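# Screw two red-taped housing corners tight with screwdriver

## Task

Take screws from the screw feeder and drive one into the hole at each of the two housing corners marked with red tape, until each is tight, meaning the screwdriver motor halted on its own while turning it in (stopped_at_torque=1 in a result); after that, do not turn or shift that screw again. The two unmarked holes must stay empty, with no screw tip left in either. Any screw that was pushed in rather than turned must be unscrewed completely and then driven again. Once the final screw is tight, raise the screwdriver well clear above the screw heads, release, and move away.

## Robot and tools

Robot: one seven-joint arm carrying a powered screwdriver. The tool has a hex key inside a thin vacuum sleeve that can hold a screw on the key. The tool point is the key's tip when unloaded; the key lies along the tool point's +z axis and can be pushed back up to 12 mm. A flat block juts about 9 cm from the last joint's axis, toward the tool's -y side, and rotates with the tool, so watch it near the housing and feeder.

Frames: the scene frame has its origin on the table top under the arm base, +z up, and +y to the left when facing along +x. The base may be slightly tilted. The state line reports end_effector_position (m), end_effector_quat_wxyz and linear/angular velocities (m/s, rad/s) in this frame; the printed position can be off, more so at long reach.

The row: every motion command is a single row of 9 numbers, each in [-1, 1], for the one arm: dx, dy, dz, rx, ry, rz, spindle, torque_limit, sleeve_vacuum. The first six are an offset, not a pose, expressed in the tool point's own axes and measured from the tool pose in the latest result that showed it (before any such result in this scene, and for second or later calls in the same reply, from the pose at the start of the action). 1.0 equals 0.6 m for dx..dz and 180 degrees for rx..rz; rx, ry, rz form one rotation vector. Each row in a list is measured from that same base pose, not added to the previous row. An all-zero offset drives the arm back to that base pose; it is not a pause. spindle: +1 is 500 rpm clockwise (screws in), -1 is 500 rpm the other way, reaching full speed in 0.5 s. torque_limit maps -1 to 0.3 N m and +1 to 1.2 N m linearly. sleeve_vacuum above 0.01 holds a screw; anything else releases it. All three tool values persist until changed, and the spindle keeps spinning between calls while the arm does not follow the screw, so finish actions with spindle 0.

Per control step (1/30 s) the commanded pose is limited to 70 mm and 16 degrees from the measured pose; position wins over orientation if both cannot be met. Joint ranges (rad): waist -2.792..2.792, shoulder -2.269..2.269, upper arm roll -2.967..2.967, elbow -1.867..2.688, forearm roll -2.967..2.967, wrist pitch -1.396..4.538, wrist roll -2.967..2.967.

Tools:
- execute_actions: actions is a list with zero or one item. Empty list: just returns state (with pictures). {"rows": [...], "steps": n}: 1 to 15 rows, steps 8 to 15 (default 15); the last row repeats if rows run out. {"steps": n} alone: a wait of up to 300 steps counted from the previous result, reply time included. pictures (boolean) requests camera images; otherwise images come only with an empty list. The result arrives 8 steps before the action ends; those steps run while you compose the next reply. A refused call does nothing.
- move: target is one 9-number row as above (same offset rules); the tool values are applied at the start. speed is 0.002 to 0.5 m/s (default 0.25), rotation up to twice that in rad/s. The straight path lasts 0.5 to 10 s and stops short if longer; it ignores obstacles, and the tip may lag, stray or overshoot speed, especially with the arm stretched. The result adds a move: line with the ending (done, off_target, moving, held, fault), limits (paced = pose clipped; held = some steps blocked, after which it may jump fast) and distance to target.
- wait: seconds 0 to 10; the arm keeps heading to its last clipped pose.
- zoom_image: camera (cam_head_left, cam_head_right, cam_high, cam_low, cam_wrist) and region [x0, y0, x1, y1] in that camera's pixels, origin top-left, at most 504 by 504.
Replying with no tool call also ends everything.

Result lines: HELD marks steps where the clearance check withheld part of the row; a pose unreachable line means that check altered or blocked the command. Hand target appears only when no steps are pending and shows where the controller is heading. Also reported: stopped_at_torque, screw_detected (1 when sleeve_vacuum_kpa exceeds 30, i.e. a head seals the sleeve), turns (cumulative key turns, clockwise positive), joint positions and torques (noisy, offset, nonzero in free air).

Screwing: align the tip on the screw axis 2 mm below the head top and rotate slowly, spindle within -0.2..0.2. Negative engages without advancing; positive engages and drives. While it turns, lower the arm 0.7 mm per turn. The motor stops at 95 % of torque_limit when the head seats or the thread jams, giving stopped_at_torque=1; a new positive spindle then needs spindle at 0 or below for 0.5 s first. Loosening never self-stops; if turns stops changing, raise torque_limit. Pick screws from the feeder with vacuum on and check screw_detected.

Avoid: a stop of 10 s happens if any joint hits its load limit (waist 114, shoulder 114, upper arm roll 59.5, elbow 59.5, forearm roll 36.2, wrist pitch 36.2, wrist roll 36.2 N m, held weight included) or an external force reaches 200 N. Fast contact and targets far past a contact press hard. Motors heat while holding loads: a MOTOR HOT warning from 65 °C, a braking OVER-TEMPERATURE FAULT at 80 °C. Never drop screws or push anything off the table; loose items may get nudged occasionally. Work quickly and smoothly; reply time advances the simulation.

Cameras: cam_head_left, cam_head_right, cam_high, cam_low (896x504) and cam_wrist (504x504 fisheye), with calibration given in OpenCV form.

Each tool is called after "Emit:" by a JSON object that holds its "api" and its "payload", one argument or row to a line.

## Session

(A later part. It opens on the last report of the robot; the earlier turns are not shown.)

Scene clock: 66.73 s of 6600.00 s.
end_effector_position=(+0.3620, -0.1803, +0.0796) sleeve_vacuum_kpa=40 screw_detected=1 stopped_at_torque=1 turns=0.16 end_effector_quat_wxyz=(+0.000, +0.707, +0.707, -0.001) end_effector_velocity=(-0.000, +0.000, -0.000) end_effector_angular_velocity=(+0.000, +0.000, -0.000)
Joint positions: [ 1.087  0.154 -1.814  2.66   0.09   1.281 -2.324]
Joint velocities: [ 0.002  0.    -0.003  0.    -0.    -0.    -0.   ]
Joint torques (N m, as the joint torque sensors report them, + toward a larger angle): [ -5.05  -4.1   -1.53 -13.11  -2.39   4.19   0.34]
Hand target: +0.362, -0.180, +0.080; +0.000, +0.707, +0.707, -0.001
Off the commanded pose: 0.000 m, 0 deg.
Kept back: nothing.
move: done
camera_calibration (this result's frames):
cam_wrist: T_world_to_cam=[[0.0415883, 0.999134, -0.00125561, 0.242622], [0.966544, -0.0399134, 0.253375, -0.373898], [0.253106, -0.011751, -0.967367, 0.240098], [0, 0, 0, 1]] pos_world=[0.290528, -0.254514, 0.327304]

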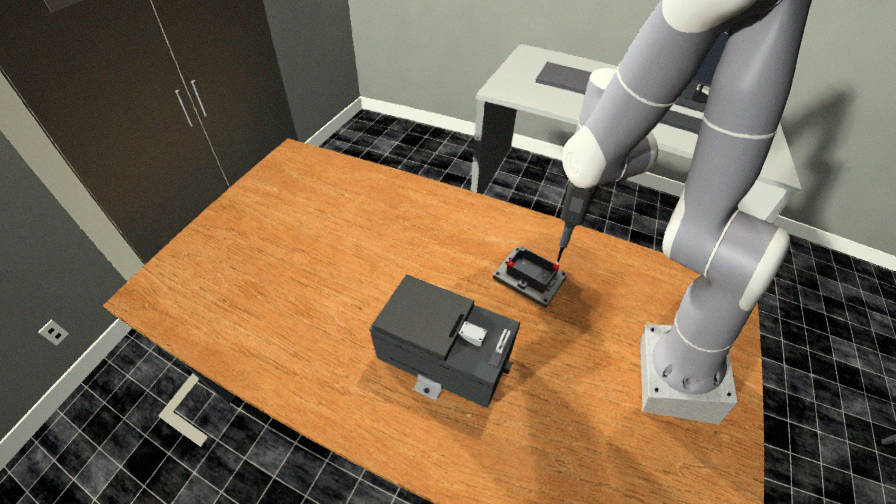

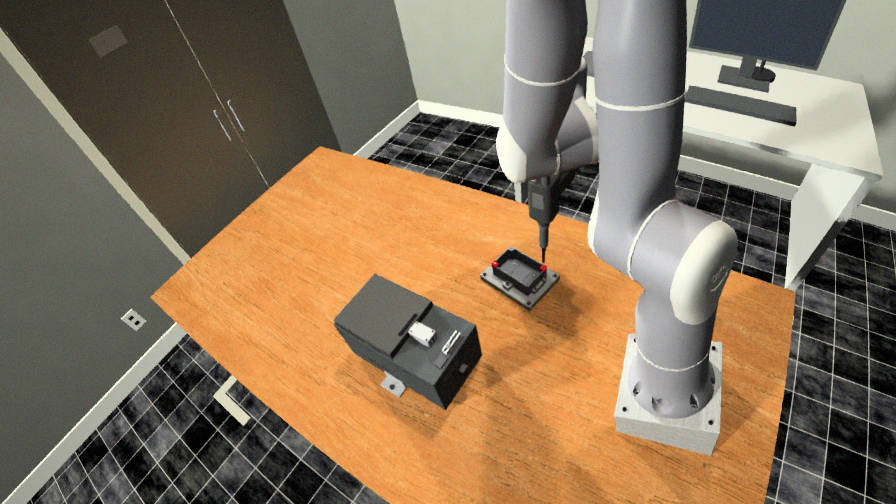

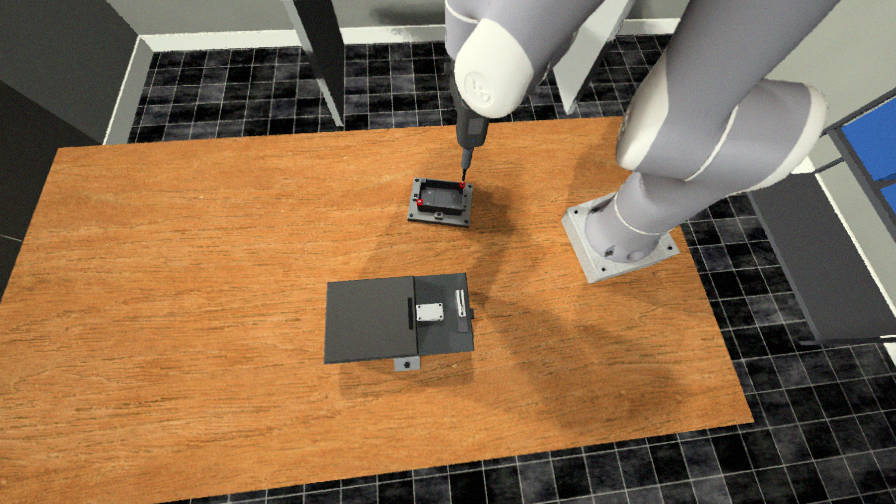

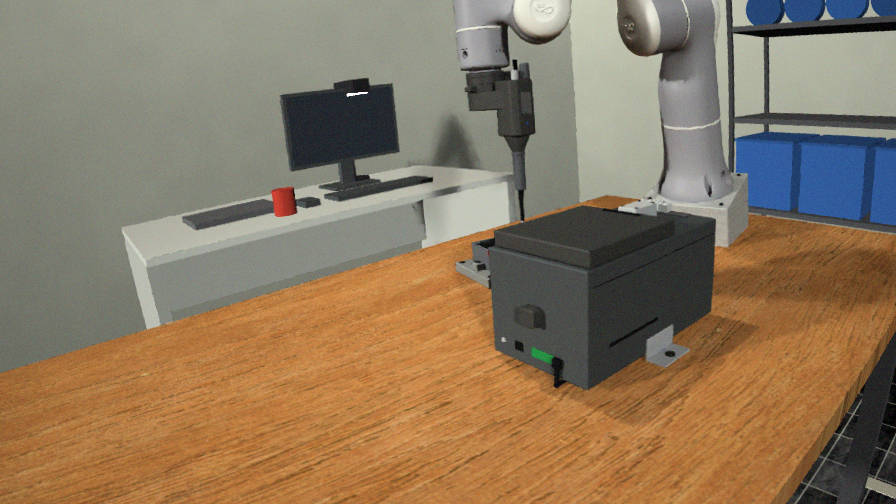

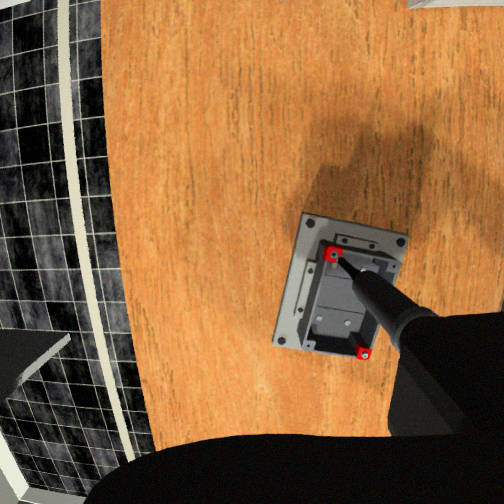

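Emit:
{"api": "move", "payload": {
  "target": [-0.0004,-0.0003,0.007,0,0,-0.05,0,0,1],
  "speed": 0.06
}}

Emit:
{"api": "zoom_image", "payload": {
  "camera": "cam_wrist",
  "region": [310, 230, 360, 280]
}}

Scene clock: 68.67 s of 6600.00 s.
end_effector_position=(+0.3619, -0.1806, +0.0754) sleeve_vacuum_kpa=40 screw_detected=1 stopped_at_torque=1 turns=0.16 end_effector_quat_wxyz=(+0.000, +0.650, +0.760, -0.001) end_effector_velocity=(-0.000, +0.000, -0.000) end_effector_angular_velocity=(+0.000, +0.000, -0.000)
Joint positions: [ 1.142  0.199 -1.886  2.667 -0.041  1.311 -2.38 ]
Joint velocities: [ 0.001 -0.    -0.002  0.    -0.    -0.    -0.   ]
Joint torques (N m, as the joint torque sensors report them, + toward a larger angle): [ -5.27  -5.73  -0.7  -12.98  -2.39   4.25  -0.24]
Hand target: +0.362, -0.181, +0.075; +0.000, +0.649, +0.760, -0.001
Off the commanded pose: 0.000 m, 0 deg.
Kept back: nothing.
move: done
camera_calibration (this result's frames):
cam_wrist: T_world_to_cam=[[-0.114695, 0.9934, -0.00105714, 0.298351], [0.960963, 0.111219, 0.253339, -0.343464], [0.251785, 0.0280408, -0.967377, 0.243739], [0, 0, 0, 1]] pos_world=[0.302906, -0.265017, 0.323116]

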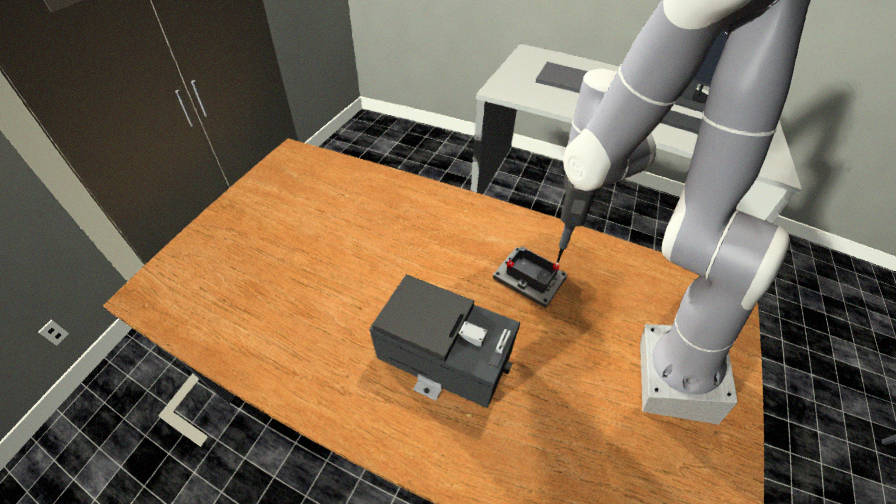

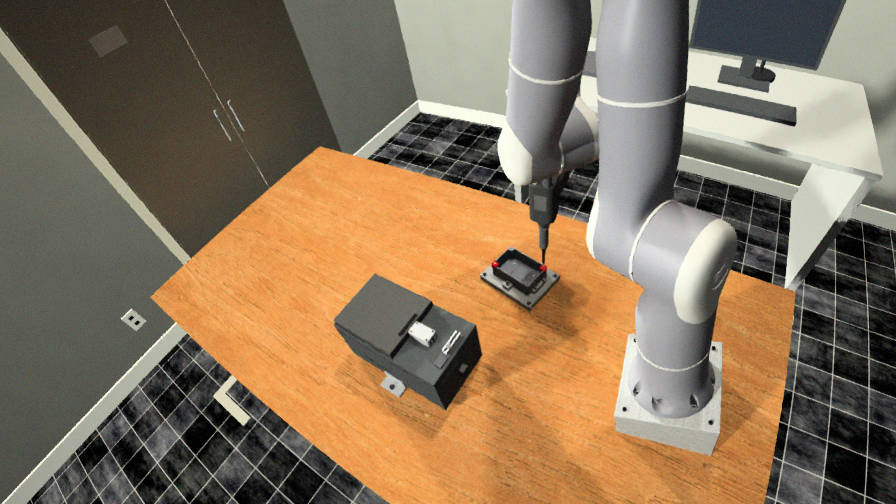

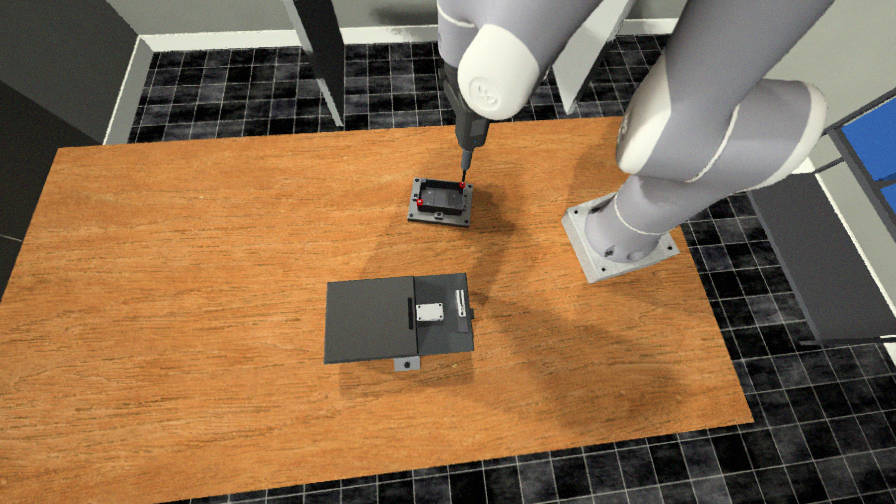

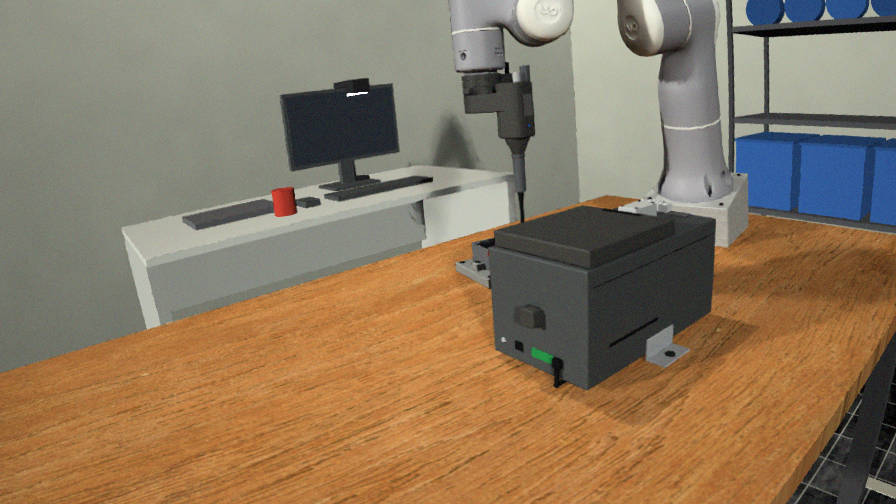

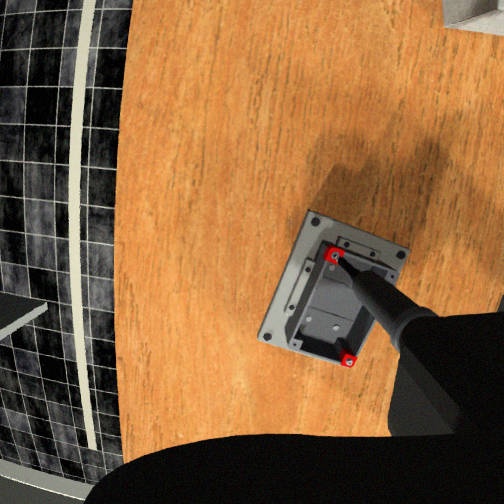

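Region (310, 230, 360, 280) of cam_wrist's 504x504 image, scaled by 10.080, with more detail than that image has.

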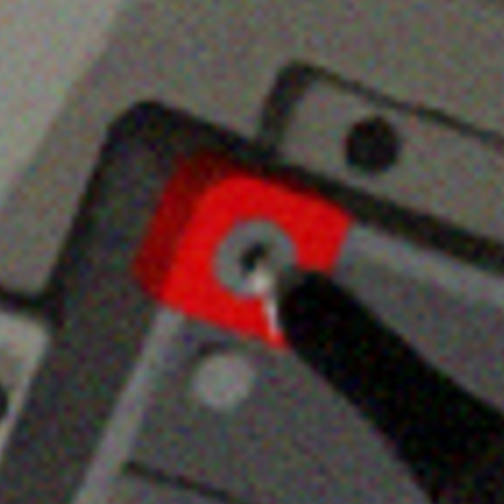

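Emit:
{"api": "move", "payload": {
  "target": [0,0,0.03,0,0,0,0.45,0,1],
  "speed": 0.003
}}

Emit:
{"api": "zoom_image", "payload": {
  "camera": "cam_head_right",
  "region": [522, 243, 562, 283]
}}

Scene clock: 75.13 s of 6600.00 s.
end_effector_position=(+0.3617, -0.1806, +0.0573) sleeve_vacuum_kpa=40 screw_detected=1 stopped_at_torque=1 turns=22.00 end_effector_quat_wxyz=(-0.000, +0.650, +0.760, -0.001) end_effector_velocity=(-0.000, +0.000, -0.000) end_effector_angular_velocity=(-0.000, +0.000, +0.001)
Joint positions: [ 1.341  0.273 -2.161  2.681 -0.199  1.398 -2.313]
Joint velocities: [ 0.001 -0.    -0.001  0.    -0.     0.    -0.001]
Joint torques (N m, as the joint torque sensors report them, + toward a larger angle): [ -5.73 -12.61   0.33 -11.75  -1.37   4.39   0.07]
Hand target: +0.362, -0.181, +0.057; +0.000, +0.650, +0.760, -0.001
Off the commanded pose: 0.000 m, 0 deg.
Kept back: nothing.
move: done
camera_calibration (this result's frames):
cam_wrist: T_world_to_cam=[[-0.114504, 0.993422, -0.000902646, 0.298252], [0.961061, 0.111004, 0.253062, -0.338803], [0.251498, 0.028109, -0.96745, 0.226441], [0, 0, 0, 1]] pos_world=[0.302812, -0.265047, 0.305077]

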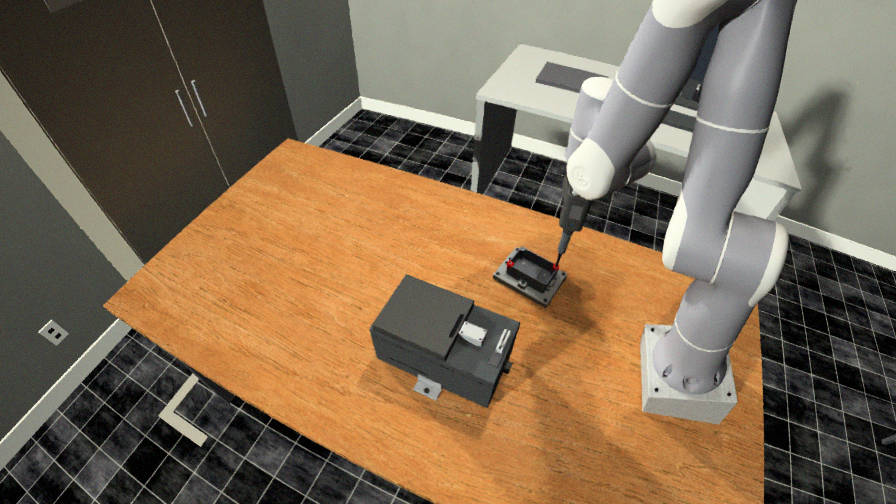

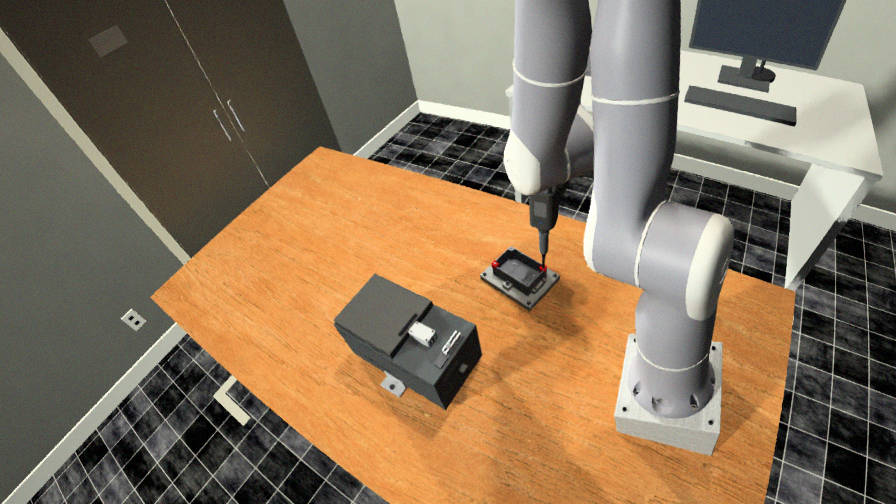

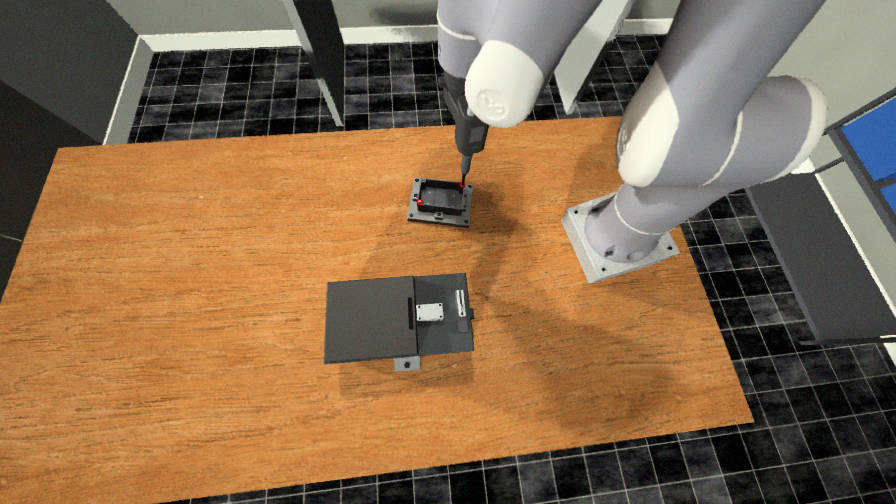

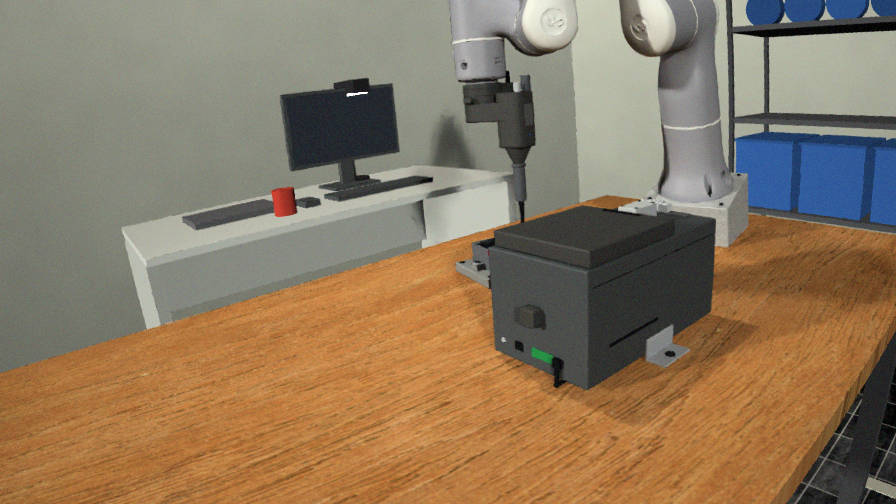

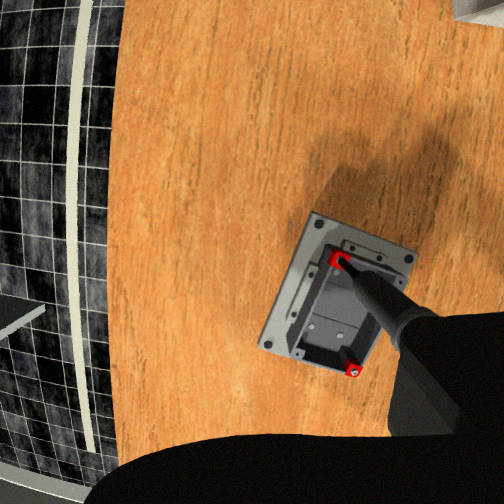

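Region (522, 243, 562, 283) of cam_head_right's 896x504 image, scaled by 12.600, with more detail than that image has.

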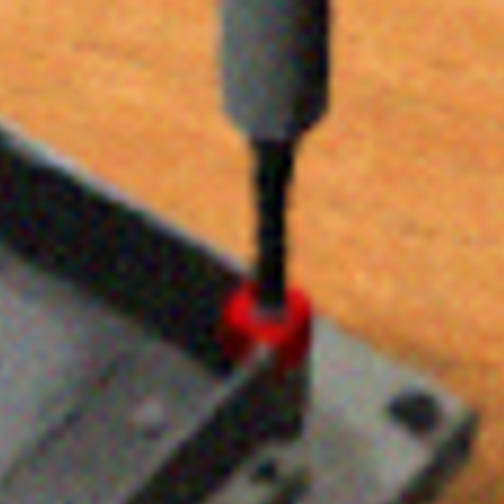

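Emit:
{"api": "move", "payload": {
  "target": [0,0,-0.02,0,0,0,0,0,0],
  "speed": 0.01
}}

Emit:
{"api": "move", "payload": {
  "target": [0,0,-0.25,0,0,0,0,0,0],
  "speed": 0.08
}}

Emit:
{"api": "finished_scene", "payload": {
  "scene": 1
}}

Scene clock: 76.80 s of 6600.00 s.
end_effector_position=(+0.3617, -0.1806, +0.0693) sleeve_vacuum_kpa=0 screw_detected=0 stopped_at_torque=1 turns=21.99 end_effector_quat_wxyz=(+0.000, +0.650, +0.760, -0.001) end_effector_velocity=(+0.000, -0.000, +0.000) end_effector_angular_velocity=(-0.000, -0.001, +0.001)
Joint positions: [ 1.222  0.224 -1.992  2.671 -0.09   1.34  -2.363]
Joint velocities: [-0.004 -0.     0.004  0.    -0.    -0.    -0.   ]
Joint torques (N m, as the joint torque sensors report them, + toward a larger angle): [ -6.99  -9.73   1.22 -13.45  -0.49   3.67  -0.26]
Hand target: +0.362, -0.181, +0.069; +0.000, +0.650, +0.760, -0.001
Off the commanded pose: 0.000 m, 0 deg.
Kept back: nothing.
move: done
camera_calibration (this result's frames):
cam_wrist: T_world_to_cam=[[-0.114633, 0.993407, -0.00103091, 0.29833], [0.961048, 0.111162, 0.253039, -0.341795], [0.251486, 0.028016, -0.967455, 0.238046], [0, 0, 0, 1]] pos_world=[0.302815, -0.265038, 0.317094]

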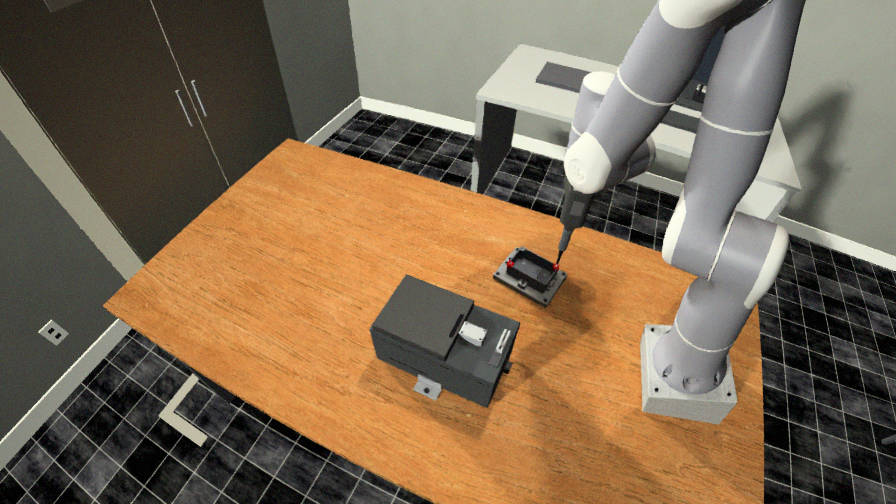

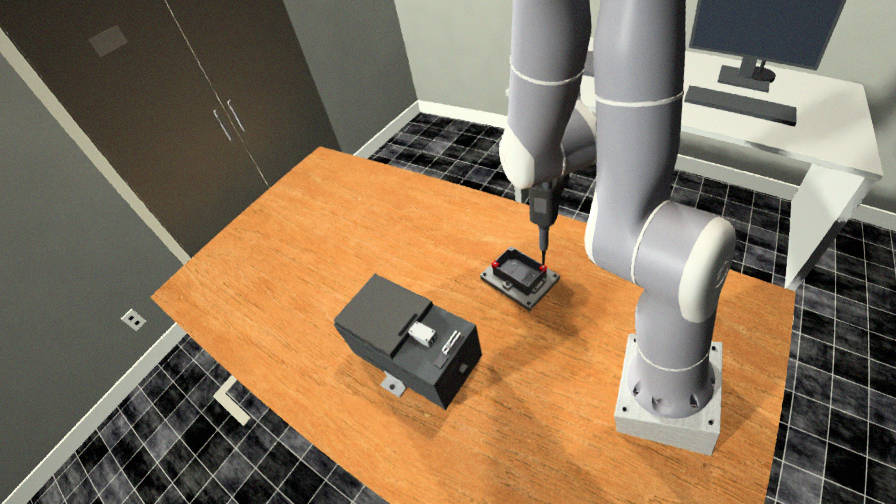

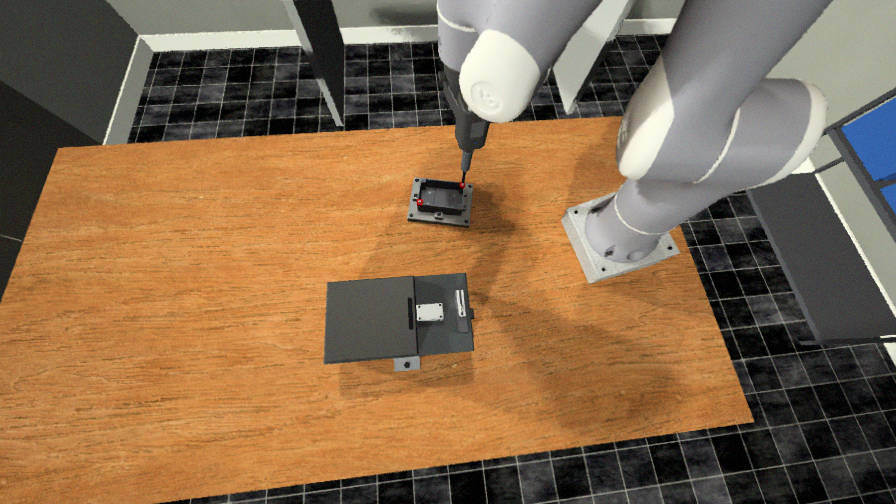

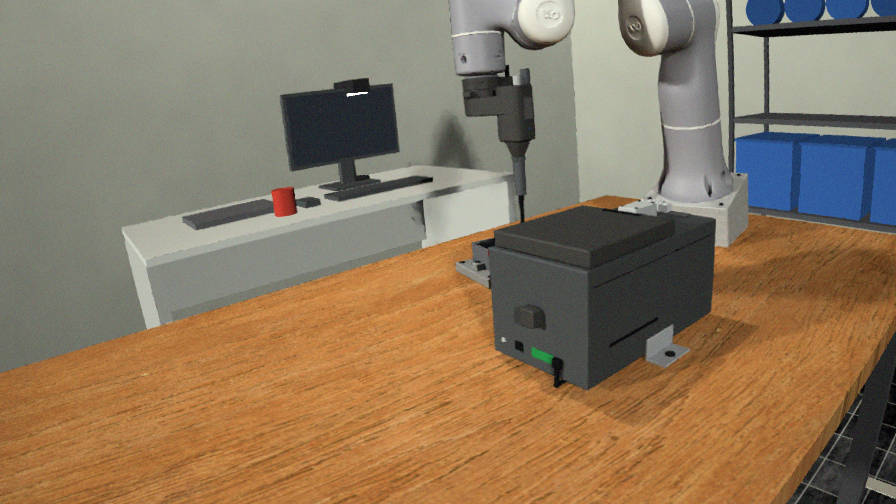

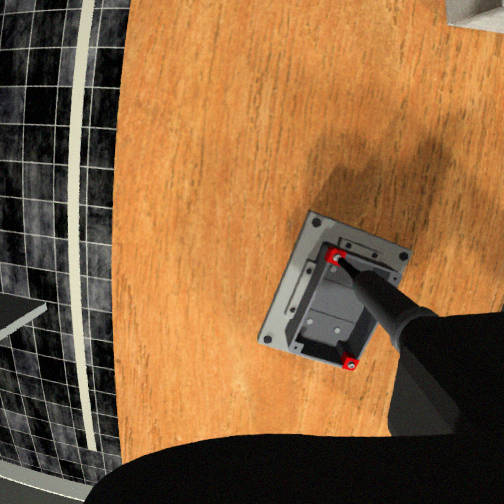

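Scene clock: 79.00 s of 6600.00 s.
end_effector_position=(+0.3617, -0.1805, +0.2187) sleeve_vacuum_kpa=0 screw_detected=0 stopped_at_torque=1 turns=21.99 end_effector_quat_wxyz=(-0.001, +0.650, +0.760, -0.001) end_effector_velocity=(+0.000, -0.000, +0.000) end_effector_angular_velocity=(+0.000, -0.000, -0.001)
Joint positions: [ 1.323 -0.508 -2.339  2.32   0.628  0.399 -2.967]
Joint velocities: [ 0.  0. -0.  0.  0. -0.  0.]
Joint torques (N m, as the joint torque sensors report them, + toward a larger angle): [ -3.01   0.24 -15.19 -24.87  -5.46   3.51  -0.28]
Hand target: +0.362, -0.181, +0.219; -0.001, +0.650, +0.760, -0.001
Off the commanded pose: 0.001 m, 0 deg.
joint sent to its limit — the command would take joint 7 (wrist roll) past its lower limit, so that joint was sent only as far as its limit.
Kept back: nothing.
move: done
camera_calibration (this result's frames):
cam_wrist: T_world_to_cam=[[-0.114273, 0.993449, -0.000719164, 0.298223], [0.961435, 0.110773, 0.251737, -0.379517], [0.250167, 0.0280753, -0.967795, 0.383149], [0, 0, 0, 1]] pos_world=[0.303108, -0.264986, 0.466563]

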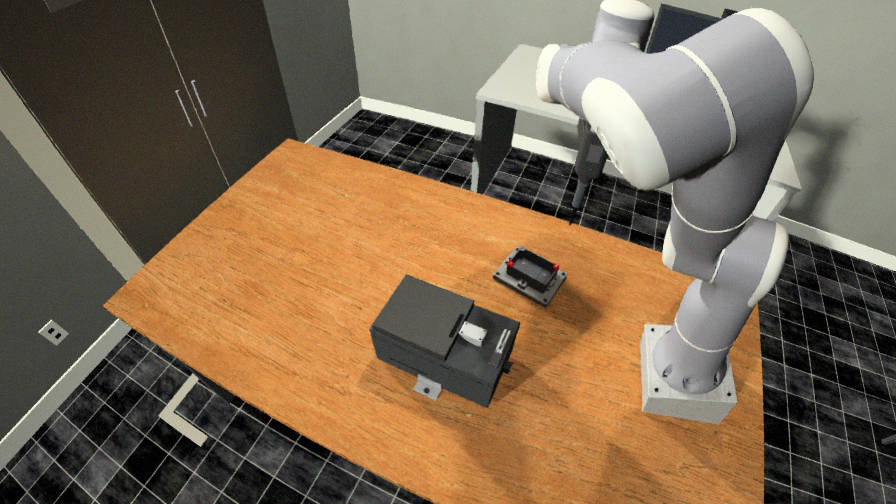

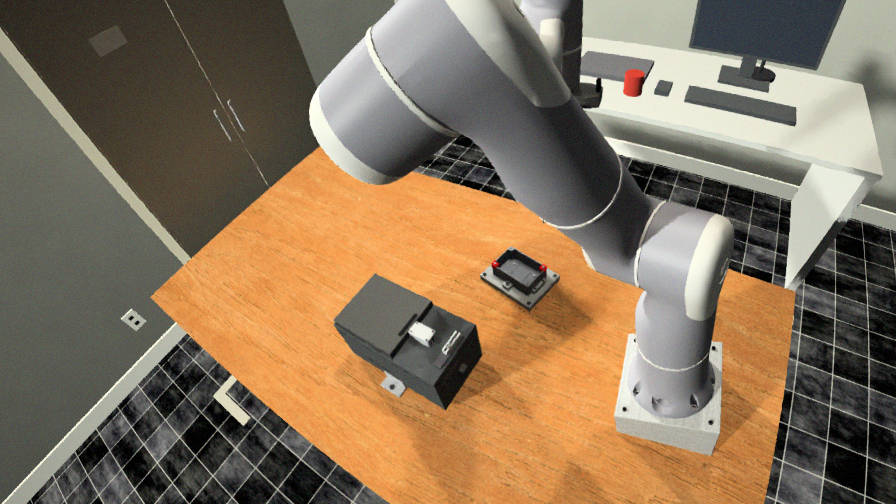

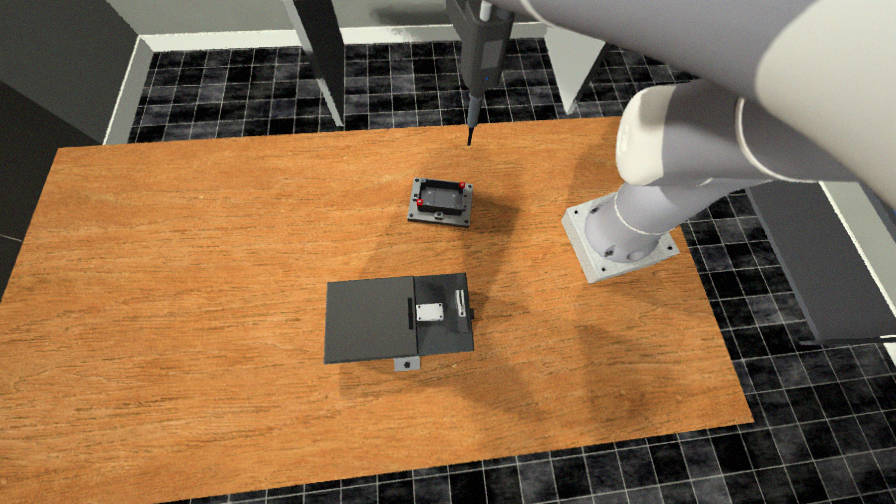

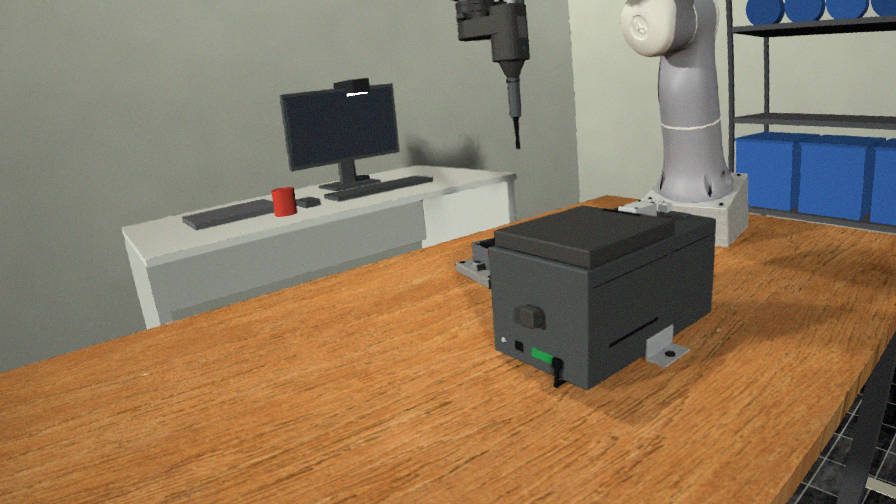

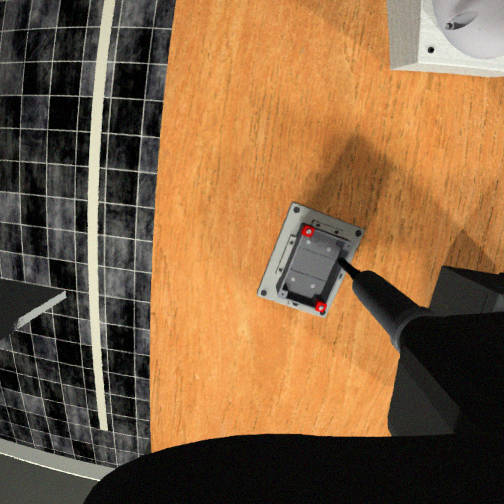

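The scene is finished: the task was done.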